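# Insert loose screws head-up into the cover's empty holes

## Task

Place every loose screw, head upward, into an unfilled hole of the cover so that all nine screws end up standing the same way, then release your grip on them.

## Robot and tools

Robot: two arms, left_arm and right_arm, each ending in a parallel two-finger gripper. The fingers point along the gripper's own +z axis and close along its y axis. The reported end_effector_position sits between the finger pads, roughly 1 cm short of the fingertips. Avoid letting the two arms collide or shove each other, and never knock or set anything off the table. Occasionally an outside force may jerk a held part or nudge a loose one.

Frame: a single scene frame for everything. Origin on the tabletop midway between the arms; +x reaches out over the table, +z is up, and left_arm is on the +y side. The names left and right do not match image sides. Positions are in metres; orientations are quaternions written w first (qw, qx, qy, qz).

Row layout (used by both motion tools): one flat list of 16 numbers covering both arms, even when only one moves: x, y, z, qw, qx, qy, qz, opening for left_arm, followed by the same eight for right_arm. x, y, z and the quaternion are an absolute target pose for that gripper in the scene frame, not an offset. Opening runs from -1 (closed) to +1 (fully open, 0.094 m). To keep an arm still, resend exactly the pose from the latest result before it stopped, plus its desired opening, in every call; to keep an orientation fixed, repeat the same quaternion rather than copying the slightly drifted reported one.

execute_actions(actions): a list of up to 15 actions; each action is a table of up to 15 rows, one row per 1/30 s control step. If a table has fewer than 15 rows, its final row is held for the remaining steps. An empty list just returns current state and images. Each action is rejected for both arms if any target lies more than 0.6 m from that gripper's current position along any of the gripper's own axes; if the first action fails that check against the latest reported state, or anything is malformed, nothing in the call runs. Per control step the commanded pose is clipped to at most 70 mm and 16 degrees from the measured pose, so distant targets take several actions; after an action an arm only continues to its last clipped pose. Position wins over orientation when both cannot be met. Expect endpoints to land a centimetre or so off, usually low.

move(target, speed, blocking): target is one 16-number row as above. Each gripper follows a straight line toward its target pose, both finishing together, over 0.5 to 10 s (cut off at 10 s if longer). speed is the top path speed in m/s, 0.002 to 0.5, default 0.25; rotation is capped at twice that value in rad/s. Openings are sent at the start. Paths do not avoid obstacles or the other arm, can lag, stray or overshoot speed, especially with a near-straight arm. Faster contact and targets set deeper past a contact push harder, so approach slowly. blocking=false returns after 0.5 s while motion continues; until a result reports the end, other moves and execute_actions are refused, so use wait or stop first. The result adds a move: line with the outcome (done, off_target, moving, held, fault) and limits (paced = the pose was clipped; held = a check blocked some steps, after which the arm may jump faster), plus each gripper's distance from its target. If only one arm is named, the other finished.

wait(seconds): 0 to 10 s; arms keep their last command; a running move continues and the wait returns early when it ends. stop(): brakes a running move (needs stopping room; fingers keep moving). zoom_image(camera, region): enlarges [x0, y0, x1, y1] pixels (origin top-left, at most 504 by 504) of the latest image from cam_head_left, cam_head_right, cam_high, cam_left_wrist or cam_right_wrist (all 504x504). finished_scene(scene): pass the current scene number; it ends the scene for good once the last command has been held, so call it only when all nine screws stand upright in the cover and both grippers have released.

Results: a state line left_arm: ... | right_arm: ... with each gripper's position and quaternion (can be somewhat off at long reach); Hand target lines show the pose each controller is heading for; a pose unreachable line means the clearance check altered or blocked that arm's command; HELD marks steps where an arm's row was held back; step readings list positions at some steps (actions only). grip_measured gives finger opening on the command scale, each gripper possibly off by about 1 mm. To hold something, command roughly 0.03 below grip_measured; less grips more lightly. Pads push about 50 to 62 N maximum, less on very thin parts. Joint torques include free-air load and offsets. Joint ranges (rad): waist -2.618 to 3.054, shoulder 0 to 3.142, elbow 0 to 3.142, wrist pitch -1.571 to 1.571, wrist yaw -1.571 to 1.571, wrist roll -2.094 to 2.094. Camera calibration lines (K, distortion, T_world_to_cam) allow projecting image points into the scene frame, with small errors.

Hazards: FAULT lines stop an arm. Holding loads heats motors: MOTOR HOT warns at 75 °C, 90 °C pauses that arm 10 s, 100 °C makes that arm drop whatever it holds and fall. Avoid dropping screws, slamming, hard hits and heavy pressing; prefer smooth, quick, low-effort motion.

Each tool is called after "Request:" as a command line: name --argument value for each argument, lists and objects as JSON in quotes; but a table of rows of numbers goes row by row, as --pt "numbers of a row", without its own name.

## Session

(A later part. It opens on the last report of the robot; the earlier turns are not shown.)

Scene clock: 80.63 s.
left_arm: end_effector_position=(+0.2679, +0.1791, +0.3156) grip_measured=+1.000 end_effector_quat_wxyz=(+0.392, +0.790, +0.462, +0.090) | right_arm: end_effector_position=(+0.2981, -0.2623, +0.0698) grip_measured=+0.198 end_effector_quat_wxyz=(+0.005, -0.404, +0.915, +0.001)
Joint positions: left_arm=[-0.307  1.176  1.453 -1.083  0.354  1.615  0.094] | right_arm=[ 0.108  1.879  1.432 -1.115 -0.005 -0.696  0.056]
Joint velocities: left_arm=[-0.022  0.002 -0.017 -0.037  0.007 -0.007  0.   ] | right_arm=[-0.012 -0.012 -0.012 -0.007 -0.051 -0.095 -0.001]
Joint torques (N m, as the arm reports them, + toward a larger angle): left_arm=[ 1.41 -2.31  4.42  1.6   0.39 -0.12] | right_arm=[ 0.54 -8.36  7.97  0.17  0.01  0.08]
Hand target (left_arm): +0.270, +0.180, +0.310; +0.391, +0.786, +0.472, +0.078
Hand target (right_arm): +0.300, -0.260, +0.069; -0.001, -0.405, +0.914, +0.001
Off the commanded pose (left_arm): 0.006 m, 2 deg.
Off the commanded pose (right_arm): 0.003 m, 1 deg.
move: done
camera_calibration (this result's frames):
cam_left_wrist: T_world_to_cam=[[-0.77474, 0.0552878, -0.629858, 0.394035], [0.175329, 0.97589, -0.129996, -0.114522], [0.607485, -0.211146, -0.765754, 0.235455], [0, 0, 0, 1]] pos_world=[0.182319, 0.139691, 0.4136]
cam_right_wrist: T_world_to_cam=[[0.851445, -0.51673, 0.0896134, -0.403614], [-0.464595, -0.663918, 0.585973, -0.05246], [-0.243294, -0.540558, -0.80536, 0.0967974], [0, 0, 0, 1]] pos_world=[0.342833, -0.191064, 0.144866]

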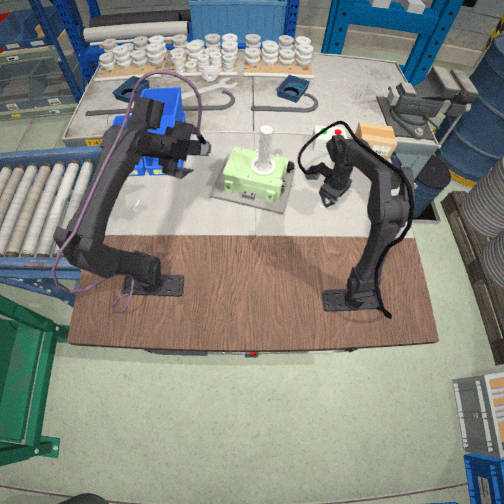

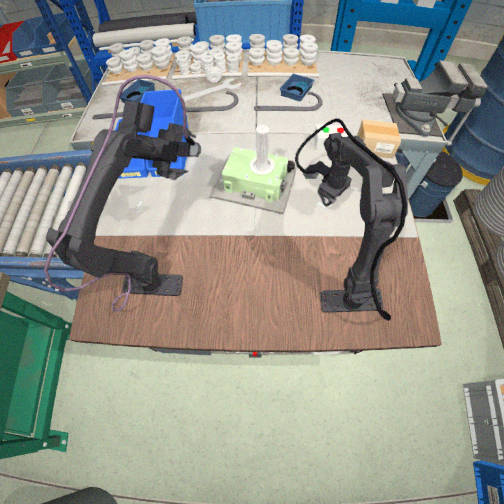

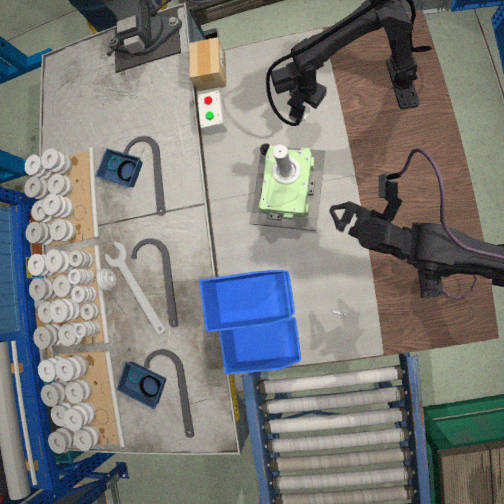

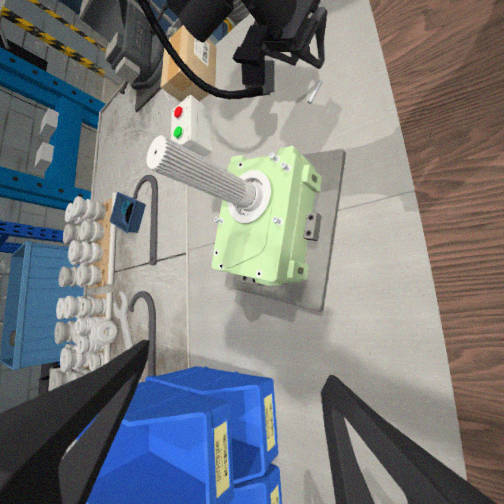

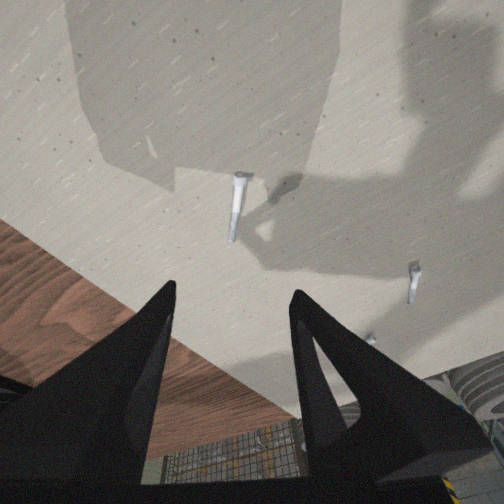

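Request:
move --target '[0.27,0.18,0.31,0.391,0.786,0.472,0.078,1, 0.315,-0.244,0.006,0,-0.407,0.914,0,0.2]' --speed 0.1

Request:
move --target '[0.27,0.18,0.31,0.391,0.786,0.472,0.078,1, 0.315,-0.244,0.006,0,-0.407,0.914,0,-1]'

Request:
move --target '[0.27,0.18,0.31,0.391,0.786,0.472,0.078,1, 0.32,-0.22,0.17,0.653,-0.271,0.653,0.271,-1]' --speed 0.15

Request:
move --target '[0.27,0.18,0.31,0.391,0.786,0.472,0.078,1, 0.422,-0.097,0.145,0.653,-0.271,0.653,0.271,-1]' --speed 0.1

Request:
zoom_image --camera "cam_left_wrist" --region '[200, 120, 280, 200]'

Scene clock: 81.87 s.
left_arm: end_effector_position=(+0.2679, +0.1791, +0.3156) grip_measured=+1.000 end_effector_quat_wxyz=(+0.392, +0.790, +0.462, +0.090) | right_arm: end_effector_position=(+0.3155, -0.2464, +0.0160) grip_measured=+0.199 end_effector_quat_wxyz=(+0.004, -0.407, +0.913, -0.000)
Joint positions: left_arm=[-0.307  1.176  1.453 -1.083  0.354  1.615  0.094] | right_arm=[ 0.146  2.01   1.392 -0.945 -0.001 -0.665  0.056]
Joint velocities: left_arm=[ 0.002  0.002  0.012 -0.051 -0.037 -0.051  0.   ] | right_arm=[ 0.007  0.002  0.012  0.066 -0.066 -0.022 -0.002]
Joint torques (N m, as the arm reports them, + toward a larger angle): left_arm=[ 1.4  -2.31  4.42  1.6   0.39 -0.12] | right_arm=[ 0.43 -9.46  4.92  0.54 -0.02  0.06]
Hand target (left_arm): +0.270, +0.180, +0.310; +0.391, +0.786, +0.472, +0.078
Hand target (right_arm): +0.315, -0.244, +0.006; -0.000, -0.407, +0.913, +0.000
Off the commanded pose (left_arm): 0.006 m, 2 deg.
Off the commanded pose (right_arm): 0.010 m, 0 deg.
move: done
camera_calibration (this result's frames):
cam_left_wrist: T_world_to_cam=[[-0.77474, 0.0552878, -0.629858, 0.394035], [0.175329, 0.97589, -0.129996, -0.114522], [0.607485, -0.211146, -0.765754, 0.235455], [0, 0, 0, 1]] pos_world=[0.182319, 0.139691, 0.4136]
cam_right_wrist: T_world_to_cam=[[0.854769, -0.510962, 0.0910382, -0.405086], [-0.460278, -0.66524, 0.587877, -0.00401824], [-0.23982, -0.544402, -0.803811, 0.0642415], [0, 0, 0, 1]] pos_world=[0.359812, -0.174683, 0.0908786]

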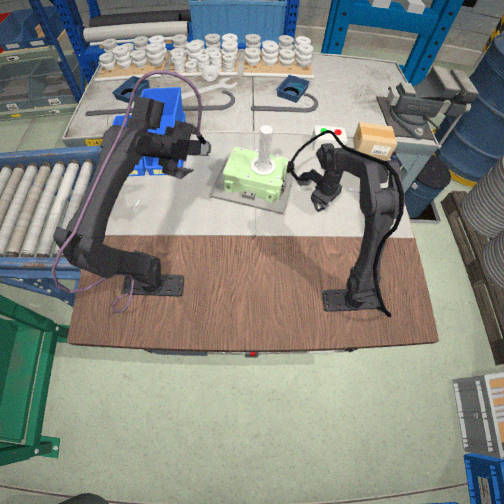

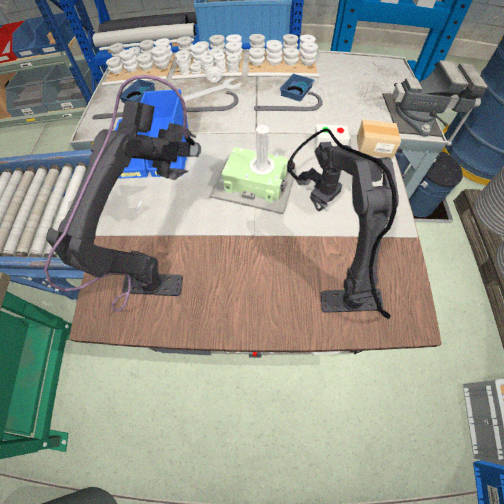

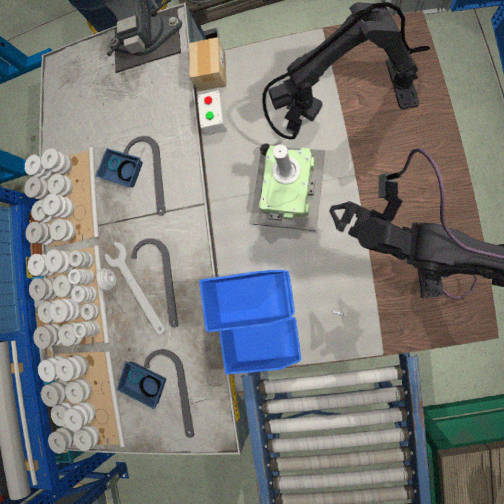

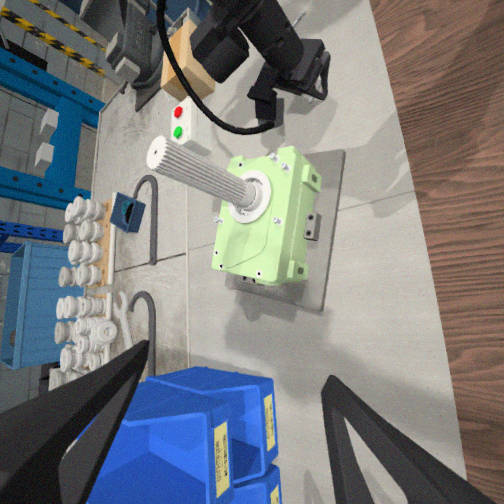

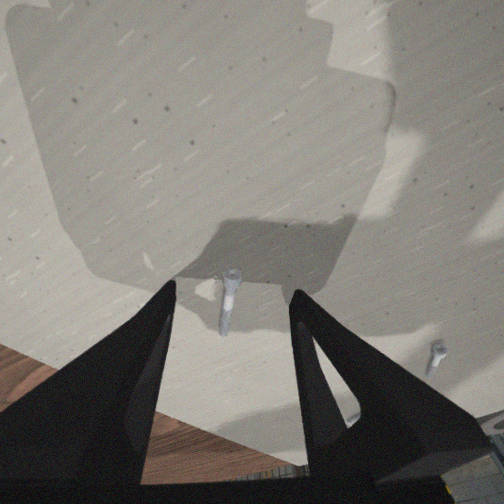

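Scene clock: 82.57 s.
left_arm: end_effector_position=(+0.2679, +0.1791, +0.3156) grip_measured=+1.000 end_effector_quat_wxyz=(+0.392, +0.790, +0.462, +0.090) | right_arm: end_effector_position=(+0.3167, -0.2461, +0.0160) grip_measured=-0.929 end_effector_quat_wxyz=(+0.006, -0.406, +0.914, -0.001)
Joint positions: left_arm=[-0.307  1.176  1.453 -1.083  0.354  1.615  0.094] | right_arm=[ 0.146  2.01   1.392 -0.94  -0.002 -0.662  0.003]
Joint velocities: left_arm=[-0.012 -0.002  0.012 -0.007 -0.037  0.051  0.   ] | right_arm=[ 0.012 -0.012 -0.002 -0.022  0.007 -0.022 -0.001]
Joint torques (N m, as the arm reports them, + toward a larger angle): left_arm=[ 1.39 -2.3   4.44  1.6   0.39 -0.12] | right_arm=[ 0.48 -9.45  4.94  0.49  0.02  0.05]
Hand target (left_arm): +0.270, +0.180, +0.310; +0.391, +0.786, +0.472, +0.078
Hand target (right_arm): +0.315, -0.244, +0.006; -0.000, -0.407, +0.914, -0.000
Off the commanded pose (left_arm): 0.006 m, 2 deg.
Off the commanded pose (right_arm): 0.010 m, 1 deg.
move: done
camera_calibration (this result's frames):
cam_left_wrist: T_world_to_cam=[[-0.77474, 0.0552878, -0.629858, 0.394035], [0.175329, 0.97589, -0.129996, -0.114522], [0.607485, -0.211146, -0.765754, 0.235455], [0, 0, 0, 1]] pos_world=[0.182319, 0.139691, 0.4136]
cam_right_wrist: T_world_to_cam=[[0.852957, -0.513355, 0.0944998, -0.406043], [-0.464871, -0.664745, 0.584815, -0.0016599], [-0.237399, -0.542752, -0.805644, 0.0643606], [0, 0, 0, 1]] pos_world=[0.360845, -0.174616, 0.0911934]

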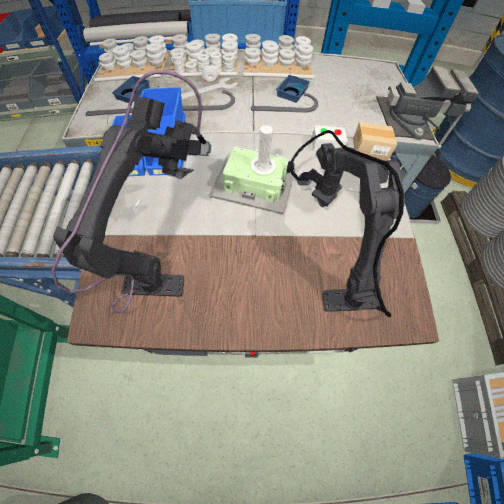

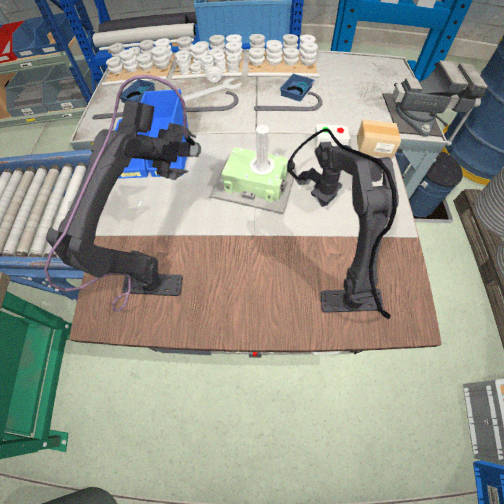

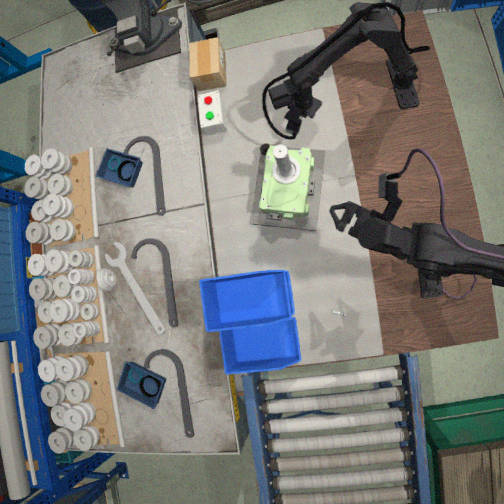

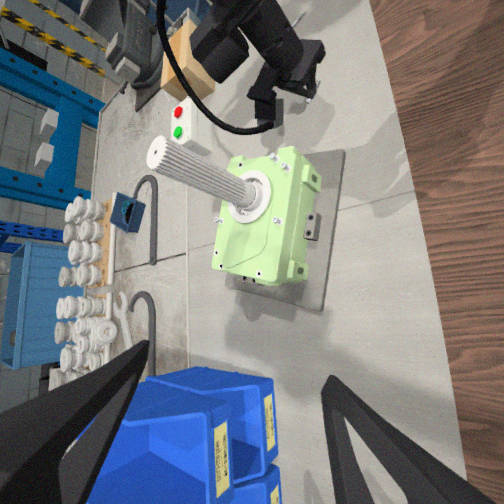

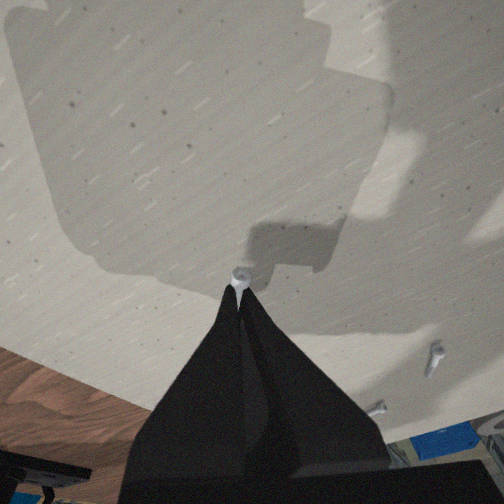

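Scene clock: 88.47 s.
left_arm: end_effector_position=(+0.2679, +0.1791, +0.3156) grip_measured=+1.000 end_effector_quat_wxyz=(+0.392, +0.790, +0.462, +0.090) | right_arm: end_effector_position=(+0.3200, -0.2200, +0.1825) grip_measured=-0.929 end_effector_quat_wxyz=(+0.662, -0.286, +0.642, +0.260)
Joint positions: left_arm=[-0.307  1.176  1.453 -1.083  0.354  1.615  0.094] | right_arm=[-0.179  1.593  0.413  1.201 -0.944 -0.028  0.003]
Joint velocities: left_arm=[-0.012 -0.007  0.007  0.051 -0.007  0.007  0.   ] | right_arm=[-0.002  0.017  0.002  0.081  0.037  0.037 -0.001]
Joint torques (N m, as the arm reports them, + toward a larger angle): left_arm=[ 1.39 -2.3   4.41  1.6   0.39 -0.12] | right_arm=[-0.2  -4.03  3.99  1.56 -0.05  0.06]
Hand target (left_arm): +0.270, +0.180, +0.310; +0.391, +0.786, +0.472, +0.078
Hand target (right_arm): +0.318, -0.220, +0.171; +0.651, -0.278, +0.653, +0.269
Off the commanded pose (left_arm): 0.006 m, 2 deg.
Off the commanded pose (right_arm): 0.012 m, 3 deg.
move: off_target (right_arm)
camera_calibration (this result's frames):
cam_left_wrist: T_world_to_cam=[[-0.77474, 0.0552878, -0.629858, 0.394035], [0.175329, 0.97589, -0.129996, -0.114522], [0.607485, -0.211146, -0.765754, 0.235455], [0, 0, 0, 1]] pos_world=[0.182319, 0.139691, 0.4136]
cam_right_wrist: T_world_to_cam=[[0.627674, -0.742158, 0.235004, -0.415113], [-0.308875, -0.514521, -0.799915, 0.155706], [0.714578, 0.429499, -0.552186, 0.076411], [0, 0, 0, 1]] pos_world=[0.254047, -0.260783, 0.264298]

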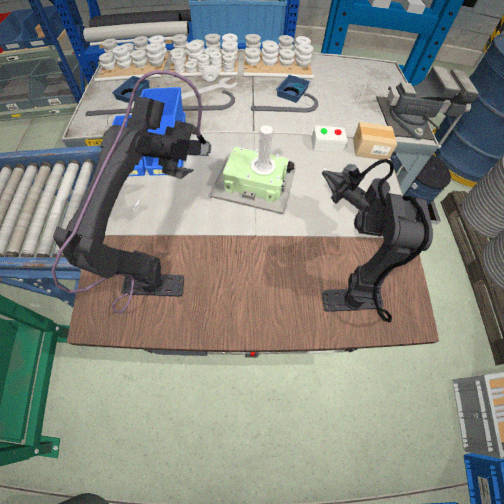

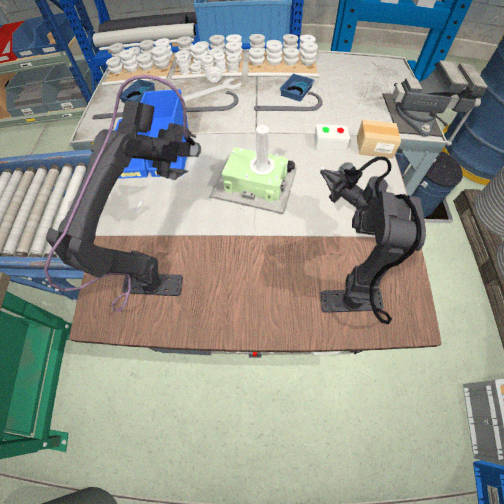

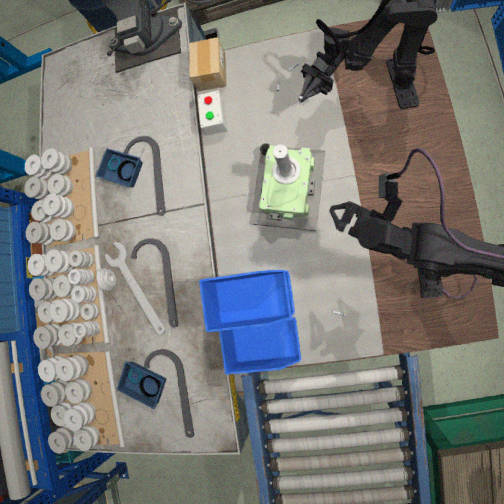

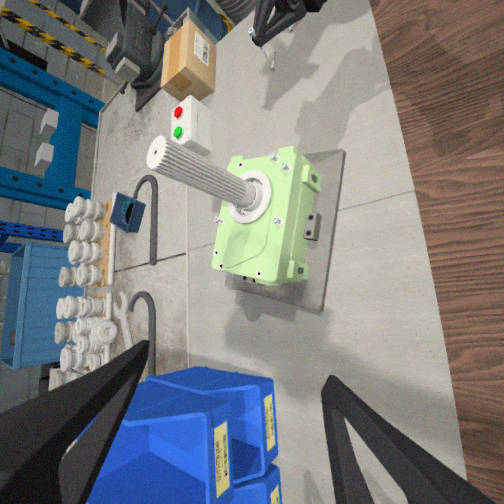

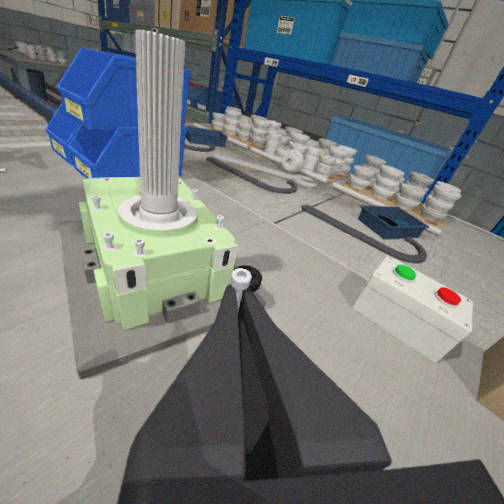

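Scene clock: 90.53 s.
left_arm: end_effector_position=(+0.2679, +0.1791, +0.3156) grip_measured=+1.000 end_effector_quat_wxyz=(+0.392, +0.790, +0.462, +0.090) | right_arm: end_effector_position=(+0.4180, -0.1009, +0.1511) grip_measured=-0.929 end_effector_quat_wxyz=(+0.660, -0.274, +0.646, +0.270)
Joint positions: left_arm=[-0.307  1.176  1.453 -1.083  0.354  1.615  0.094] | right_arm=[ 0.211  2.031  0.82   1.228 -0.551 -0.004  0.003]
Joint velocities: left_arm=[ 0.007  0.012  0.012 -0.022 -0.022 -0.11   0.   ] | right_arm=[-0.017  0.012 -0.017 -0.051  0.007 -0.022 -0.   ]
Joint torques (N m, as the arm reports them, + toward a larger angle): left_arm=[ 1.41 -2.3   4.42  1.59  0.39 -0.12] | right_arm=[ 0.48 -8.95  6.97  1.56  0.05  0.06]
Hand target (left_arm): +0.270, +0.180, +0.310; +0.391, +0.786, +0.472, +0.078
Hand target (right_arm): +0.423, -0.098, +0.145; +0.653, -0.271, +0.653, +0.272
Off the commanded pose (left_arm): 0.006 m, 2 deg.
Off the commanded pose (right_arm): 0.008 m, 1 deg.
move: done
camera_calibration (this result's frames):
cam_left_wrist: T_world_to_cam=[[-0.77474, 0.0552878, -0.629858, 0.394035], [0.175329, 0.97589, -0.129996, -0.114522], [0.607485, -0.211146, -0.765754, 0.235455], [0, 0, 0, 1]] pos_world=[0.182319, 0.139691, 0.4136]
cam_right_wrist: T_world_to_cam=[[0.629554, -0.749599, 0.204361, -0.377771], [-0.326779, -0.494092, -0.80566, 0.232525], [0.704895, 0.440425, -0.556011, -0.0563926], [0, 0, 0, 1]] pos_world=[0.353562, -0.143451, 0.233183]

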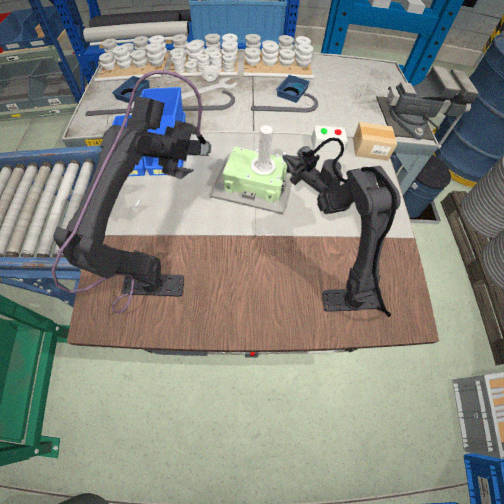

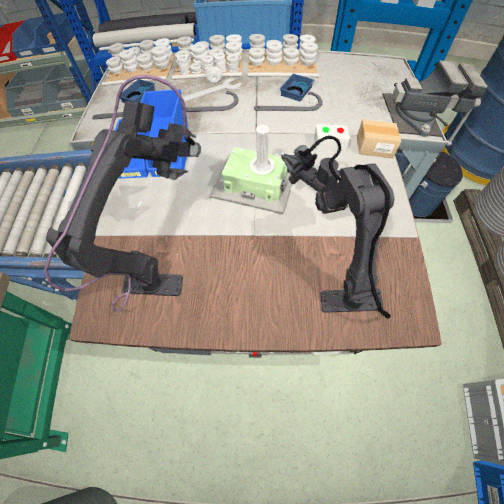

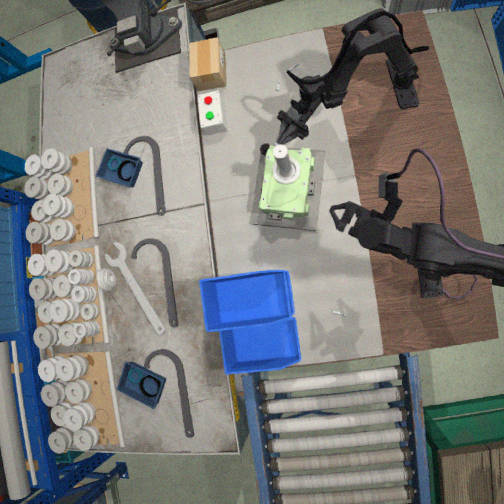

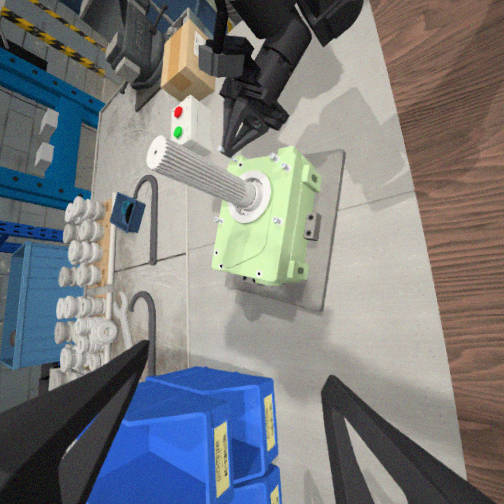

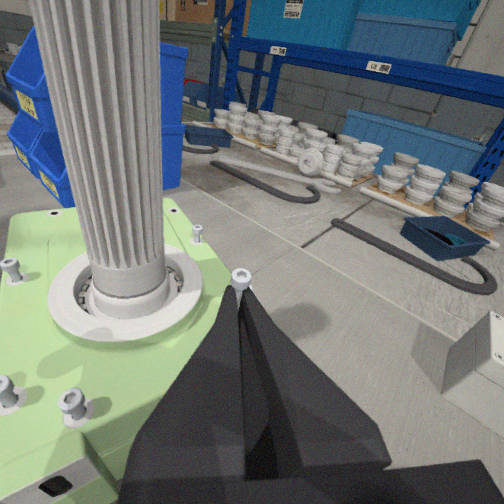

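Region (200, 120, 280, 200) of cam_left_wrist's 504x504 image, scaled by 6.300, with more detail than that image has.

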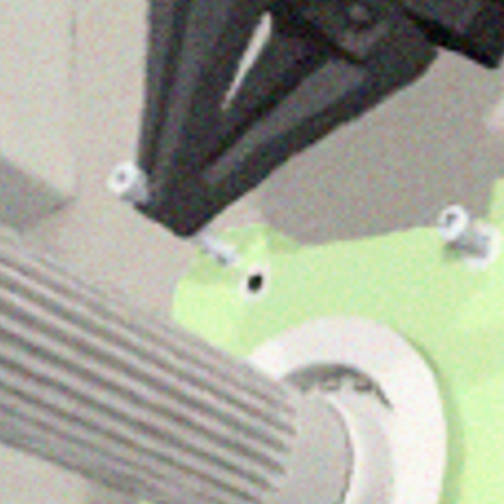

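Good alignment; descend.

Request:
move --target '[0.27,0.18,0.31,0.391,0.786,0.472,0.078,1, 0.419,-0.100,0.12,0.653,-0.271,0.653,0.271,-1]' --speed 0.03

Request:
zoom_image --camera "cam_left_wrist" --region '[200, 120, 280, 200]'

Scene clock: 91.90 s.
left_arm: end_effector_position=(+0.2679, +0.1791, +0.3156) grip_measured=+1.000 end_effector_quat_wxyz=(+0.392, +0.790, +0.462, +0.090) | right_arm: end_effector_position=(+0.4194, -0.1008, +0.1383) grip_measured=-0.929 end_effector_quat_wxyz=(+0.669, -0.275, +0.636, +0.268)
Joint positions: left_arm=[-0.307  1.176  1.453 -1.083  0.354  1.615  0.094] | right_arm=[ 0.211  2.103  0.82   1.328 -0.55  -0.004  0.003]
Joint velocities: left_arm=[-0.012 -0.007 -0.007  0.022 -0.066  0.037  0.   ] | right_arm=[-0.007 -0.012 -0.002 -0.051 -0.037 -0.066  0.   ]
Joint torques (N m, as the arm reports them, + toward a larger angle): left_arm=[ 1.37 -2.3   4.41  1.6   0.39 -0.13] | right_arm=[ 0.24 -8.71  4.41  1.61  0.05  0.04]
Hand target (left_arm): +0.270, +0.180, +0.310; +0.391, +0.786, +0.472, +0.078
Hand target (right_arm): +0.418, -0.100, +0.120; +0.653, -0.271, +0.653, +0.271
Off the commanded pose (left_arm): 0.006 m, 2 deg.
Off the commanded pose (right_arm): 0.018 m, 3 deg.
move: off_target (right_arm)
camera_calibration (this result's frames):
cam_left_wrist: T_world_to_cam=[[-0.77474, 0.0552878, -0.629858, 0.394035], [0.175329, 0.97589, -0.129996, -0.114522], [0.607485, -0.211146, -0.765754, 0.235455], [0, 0, 0, 1]] pos_world=[0.182319, 0.139691, 0.4136]
cam_right_wrist: T_world_to_cam=[[0.623155, -0.751738, 0.215795, -0.37499], [-0.305905, -0.488212, -0.817356, 0.216184], [0.719791, 0.443327, -0.534193, -0.0734455], [0, 0, 0, 1]] pos_world=[0.352674, -0.14379, 0.218386]

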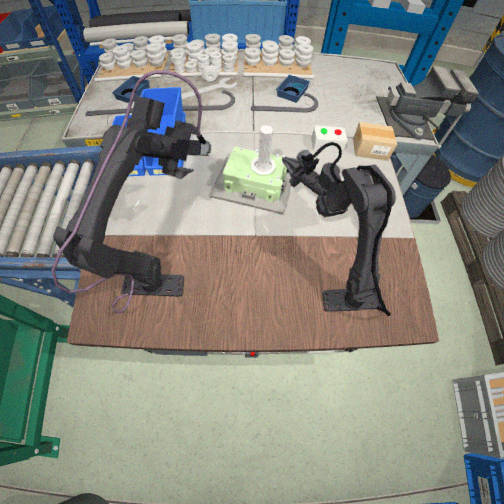

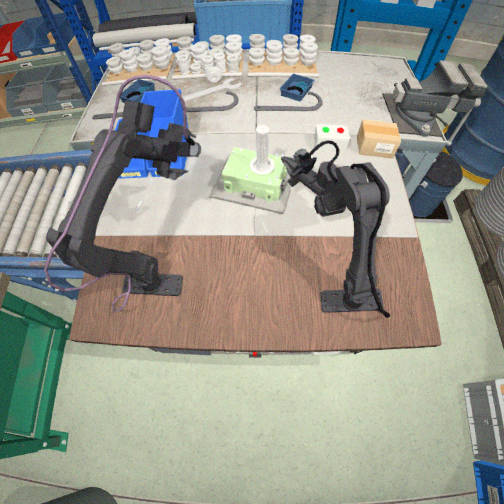

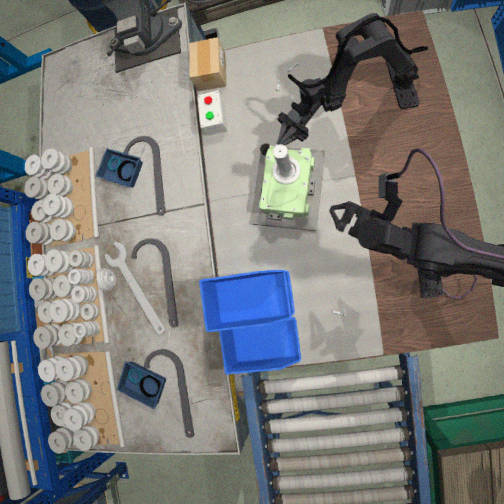

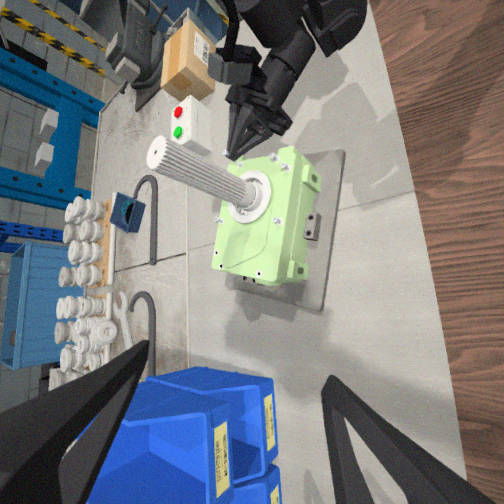

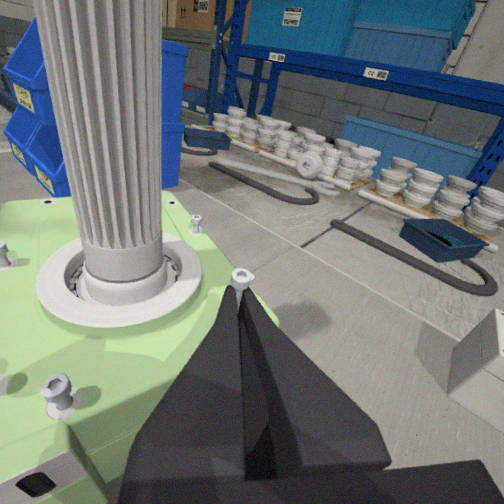

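Region (200, 120, 280, 200) of cam_left_wrist's 504x504 image, scaled by 6.300, with more detail than that image has.

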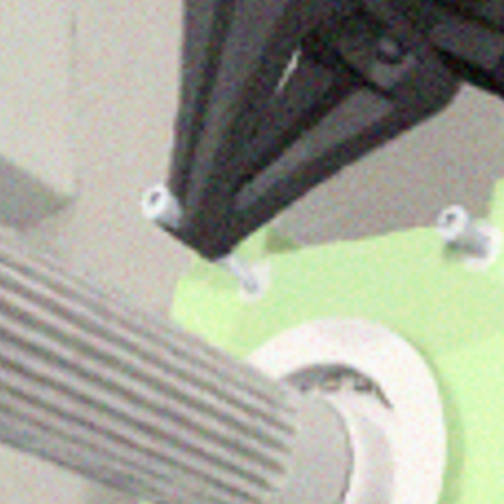

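Request:
execute_actions --actions '[[[0.27,0.18,0.31,0.391,0.786,0.472,0.078,1,0.424,-0.100,0.127,0.653,-0.271,0.653,0.271,-1]],[[0.27,0.18,0.31,0.391,0.786,0.472,0.078,1,0.419,-0.095,0.127,0.653,-0.271,0.653,0.271,-1]],[[0.27,0.18,0.31,0.391,0.786,0.472,0.078,1,0.413,-0.100,0.127,0.653,-0.271,0.653,0.271,-1]],[[0.27,0.18,0.31,0.391,0.786,0.472,0.078,1,0.419,-0.106,0.127,0.653,-0.271,0.653,0.271,-1]],[[0.27,0.18,0.31,0.391,0.786,0.472,0.078,1,0.425,-0.100,0.127,0.653,-0.271,0.653,0.271,-1]],[[0.27,0.18,0.31,0.391,0.786,0.472,0.078,1,0.419,-0.100,0.12,0.653,-0.271,0.653,0.271,-1]]]'

Request:
zoom_image --camera "cam_left_wrist" --region '[200, 120, 280, 200]'

Scene clock: 95.10 s.
left_arm: end_effector_position=(+0.2679, +0.1791, +0.3156) grip_measured=+1.000 end_effector_quat_wxyz=(+0.392, +0.790, +0.462, +0.090) | right_arm: end_effector_position=(+0.4205, -0.1016, +0.1350) grip_measured=-0.929 end_effector_quat_wxyz=(+0.664, -0.274, +0.642, +0.268)
Joint positions: left_arm=[-0.307  1.176  1.453 -1.083  0.354  1.615  0.094] | right_arm=[ 0.209  2.103  0.823  1.31  -0.55  -0.004  0.003]
Joint velocities: left_arm=[-0.002  0.002  0.007  0.007 -0.066 -0.037  0.   ] | right_arm=[ 0.002  0.017  0.002 -0.037  0.007 -0.022 -0.001]
Joint torques (N m, as the arm reports them, + toward a larger angle): left_arm=[ 1.39 -2.31  4.43  1.6   0.39 -0.12] | right_arm=[ 0.39 -8.6   4.26  1.81  0.05  0.03]
Hand target (left_arm): +0.270, +0.180, +0.310; +0.391, +0.786, +0.472, +0.078
Hand target (right_arm): +0.419, -0.100, +0.120; +0.653, -0.271, +0.653, +0.271
Off the commanded pose (left_arm): 0.006 m, 2 deg.
Off the commanded pose (right_arm): 0.015 m, 2 deg.
Step readings (end_effector_position; steps 1 to 15: 1st action; 16 to 30: 2nd action; 31 to 45: 3rd action; 46 to 60: 4th action; 61 to 75: 5th action; 76 to 90: 6th action):
0: left_arm (+0.2679, +0.1791, +0.3156) | right_arm (+0.4194, -0.1008, +0.1383)
1: left_arm (+0.2679, +0.1791, +0.3156) | right_arm (+0.4194, -0.1008, +0.1381)
2: left_arm (+0.2679, +0.1791, +0.3156) | right_arm (+0.4194, -0.1008, +0.1380)
4: left_arm (+0.2679, +0.1791, +0.3156) | right_arm (+0.4194, -0.1008, +0.1380)
8: left_arm (+0.2679, +0.1791, +0.3156) | right_arm (+0.4194, -0.1008, +0.1380)
15: left_arm (+0.2679, +0.1791, +0.3156) | right_arm (+0.4194, -0.1008, +0.1380)
16: left_arm (+0.2679, +0.1791, +0.3156) | right_arm (+0.4193, -0.1006, +0.1380)
17: left_arm (+0.2679, +0.1791, +0.3156) | right_arm (+0.4195, -0.1004, +0.1380)
19: left_arm (+0.2679, +0.1791, +0.3156) | right_arm (+0.4196, -0.1000, +0.1381)
23: left_arm (+0.2679, +0.1791, +0.3156) | right_arm (+0.4197, -0.0997, +0.1381)
30: left_arm (+0.2679, +0.1791, +0.3156) | right_arm (+0.4197, -0.0996, +0.1381)
31: left_arm (+0.2679, +0.1791, +0.3156) | right_arm (+0.4197, -0.0996, +0.1381)
32: left_arm (+0.2679, +0.1791, +0.3156) | right_arm (+0.4194, -0.0997, +0.1378)
34: left_arm (+0.2679, +0.1791, +0.3156) | right_arm (+0.4189, -0.0998, +0.1378)
38: left_arm (+0.2679, +0.1791, +0.3156) | right_arm (+0.4187, -0.0999, +0.1379)
45: left_arm (+0.2679, +0.1791, +0.3156) | right_arm (+0.4187, -0.0999, +0.1379)
46: left_arm (+0.2679, +0.1791, +0.3156) | right_arm (+0.4187, -0.1002, +0.1379)
47: left_arm (+0.2679, +0.1791, +0.3156) | right_arm (+0.4186, -0.1006, +0.1378)
49: left_arm (+0.2679, +0.1791, +0.3156) | right_arm (+0.4184, -0.1012, +0.1378)
53: left_arm (+0.2679, +0.1791, +0.3156) | right_arm (+0.4182, -0.1016, +0.1378)
60: left_arm (+0.2679, +0.1791, +0.3156) | right_arm (+0.4182, -0.1016, +0.1378)
61: left_arm (+0.2679, +0.1791, +0.3156) | right_arm (+0.4185, -0.1015, +0.1382)
62: left_arm (+0.2679, +0.1791, +0.3156) | right_arm (+0.4190, -0.1014, +0.1382)
64: left_arm (+0.2679, +0.1791, +0.3156) | right_arm (+0.4198, -0.1012, +0.1380)
68: left_arm (+0.2679, +0.1791, +0.3156) | right_arm (+0.4204, -0.1015, +0.1353)
75: left_arm (+0.2679, +0.1791, +0.3156) | right_arm (+0.4204, -0.1015, +0.1347)
76: left_arm (+0.2679, +0.1791, +0.3156) | right_arm (+0.4205, -0.1015, +0.1349)
77: left_arm (+0.2679, +0.1791, +0.3156) | right_arm (+0.4205, -0.1015, +0.1350)
79: left_arm (+0.2679, +0.1791, +0.3156) | right_arm (+0.4205, -0.1016, +0.1350)
83: left_arm (+0.2679, +0.1791, +0.3156) | right_arm (+0.4205, -0.1016, +0.1350)
90: end_effector_position above
camera_calibration (this result's frames):
cam_left_wrist: T_world_to_cam=[[-0.77474, 0.0552878, -0.629858, 0.394035], [0.175329, 0.97589, -0.129996, -0.114522], [0.607485, -0.211146, -0.765754, 0.235455], [0, 0, 0, 1]] pos_world=[0.182319, 0.139691, 0.4136]
cam_right_wrist: T_world_to_cam=[[0.625377, -0.751934, 0.208566, -0.375575], [-0.319536, -0.490614, -0.810675, 0.218066], [0.711899, 0.440333, -0.547089, -0.0709254], [0, 0, 0, 1]] pos_world=[0.355048, -0.14419, 0.21631]

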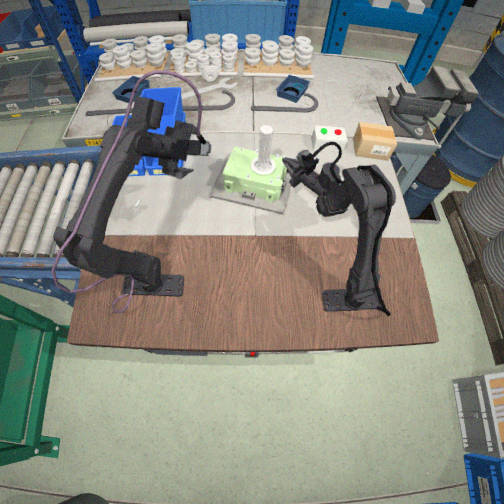

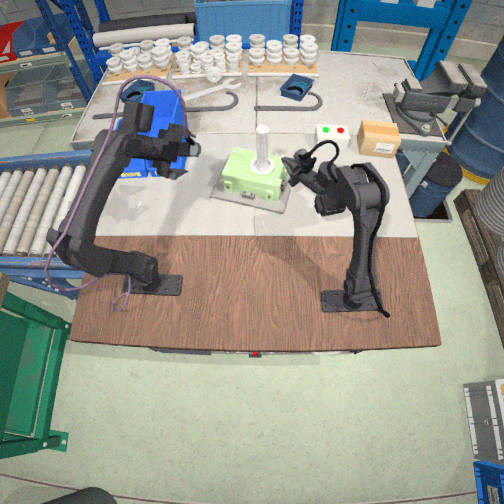

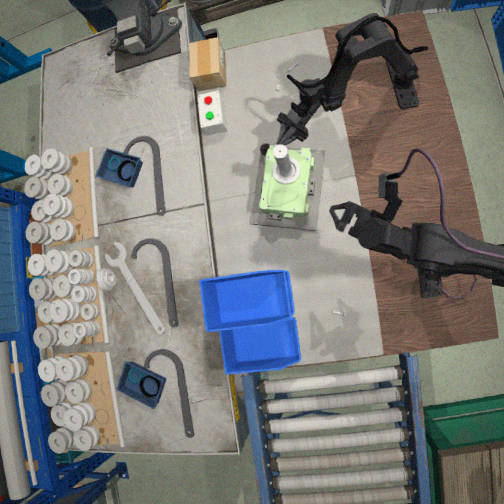

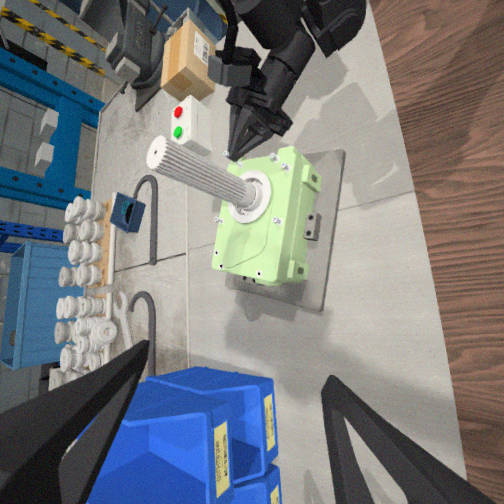

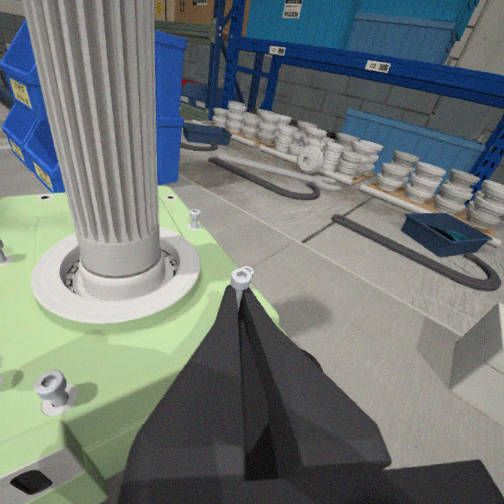

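Region (200, 120, 280, 200) of cam_left_wrist's 504x504 image, scaled by 6.300, with more detail than that image has.

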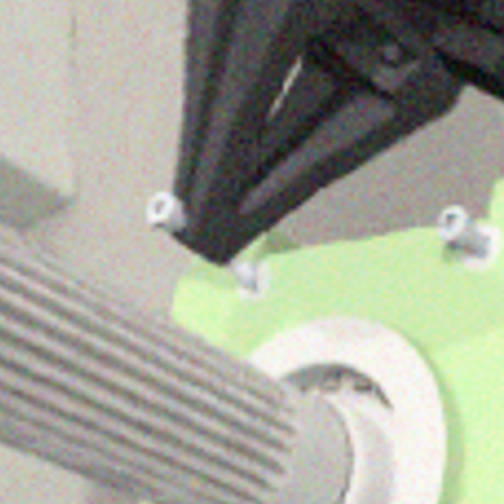

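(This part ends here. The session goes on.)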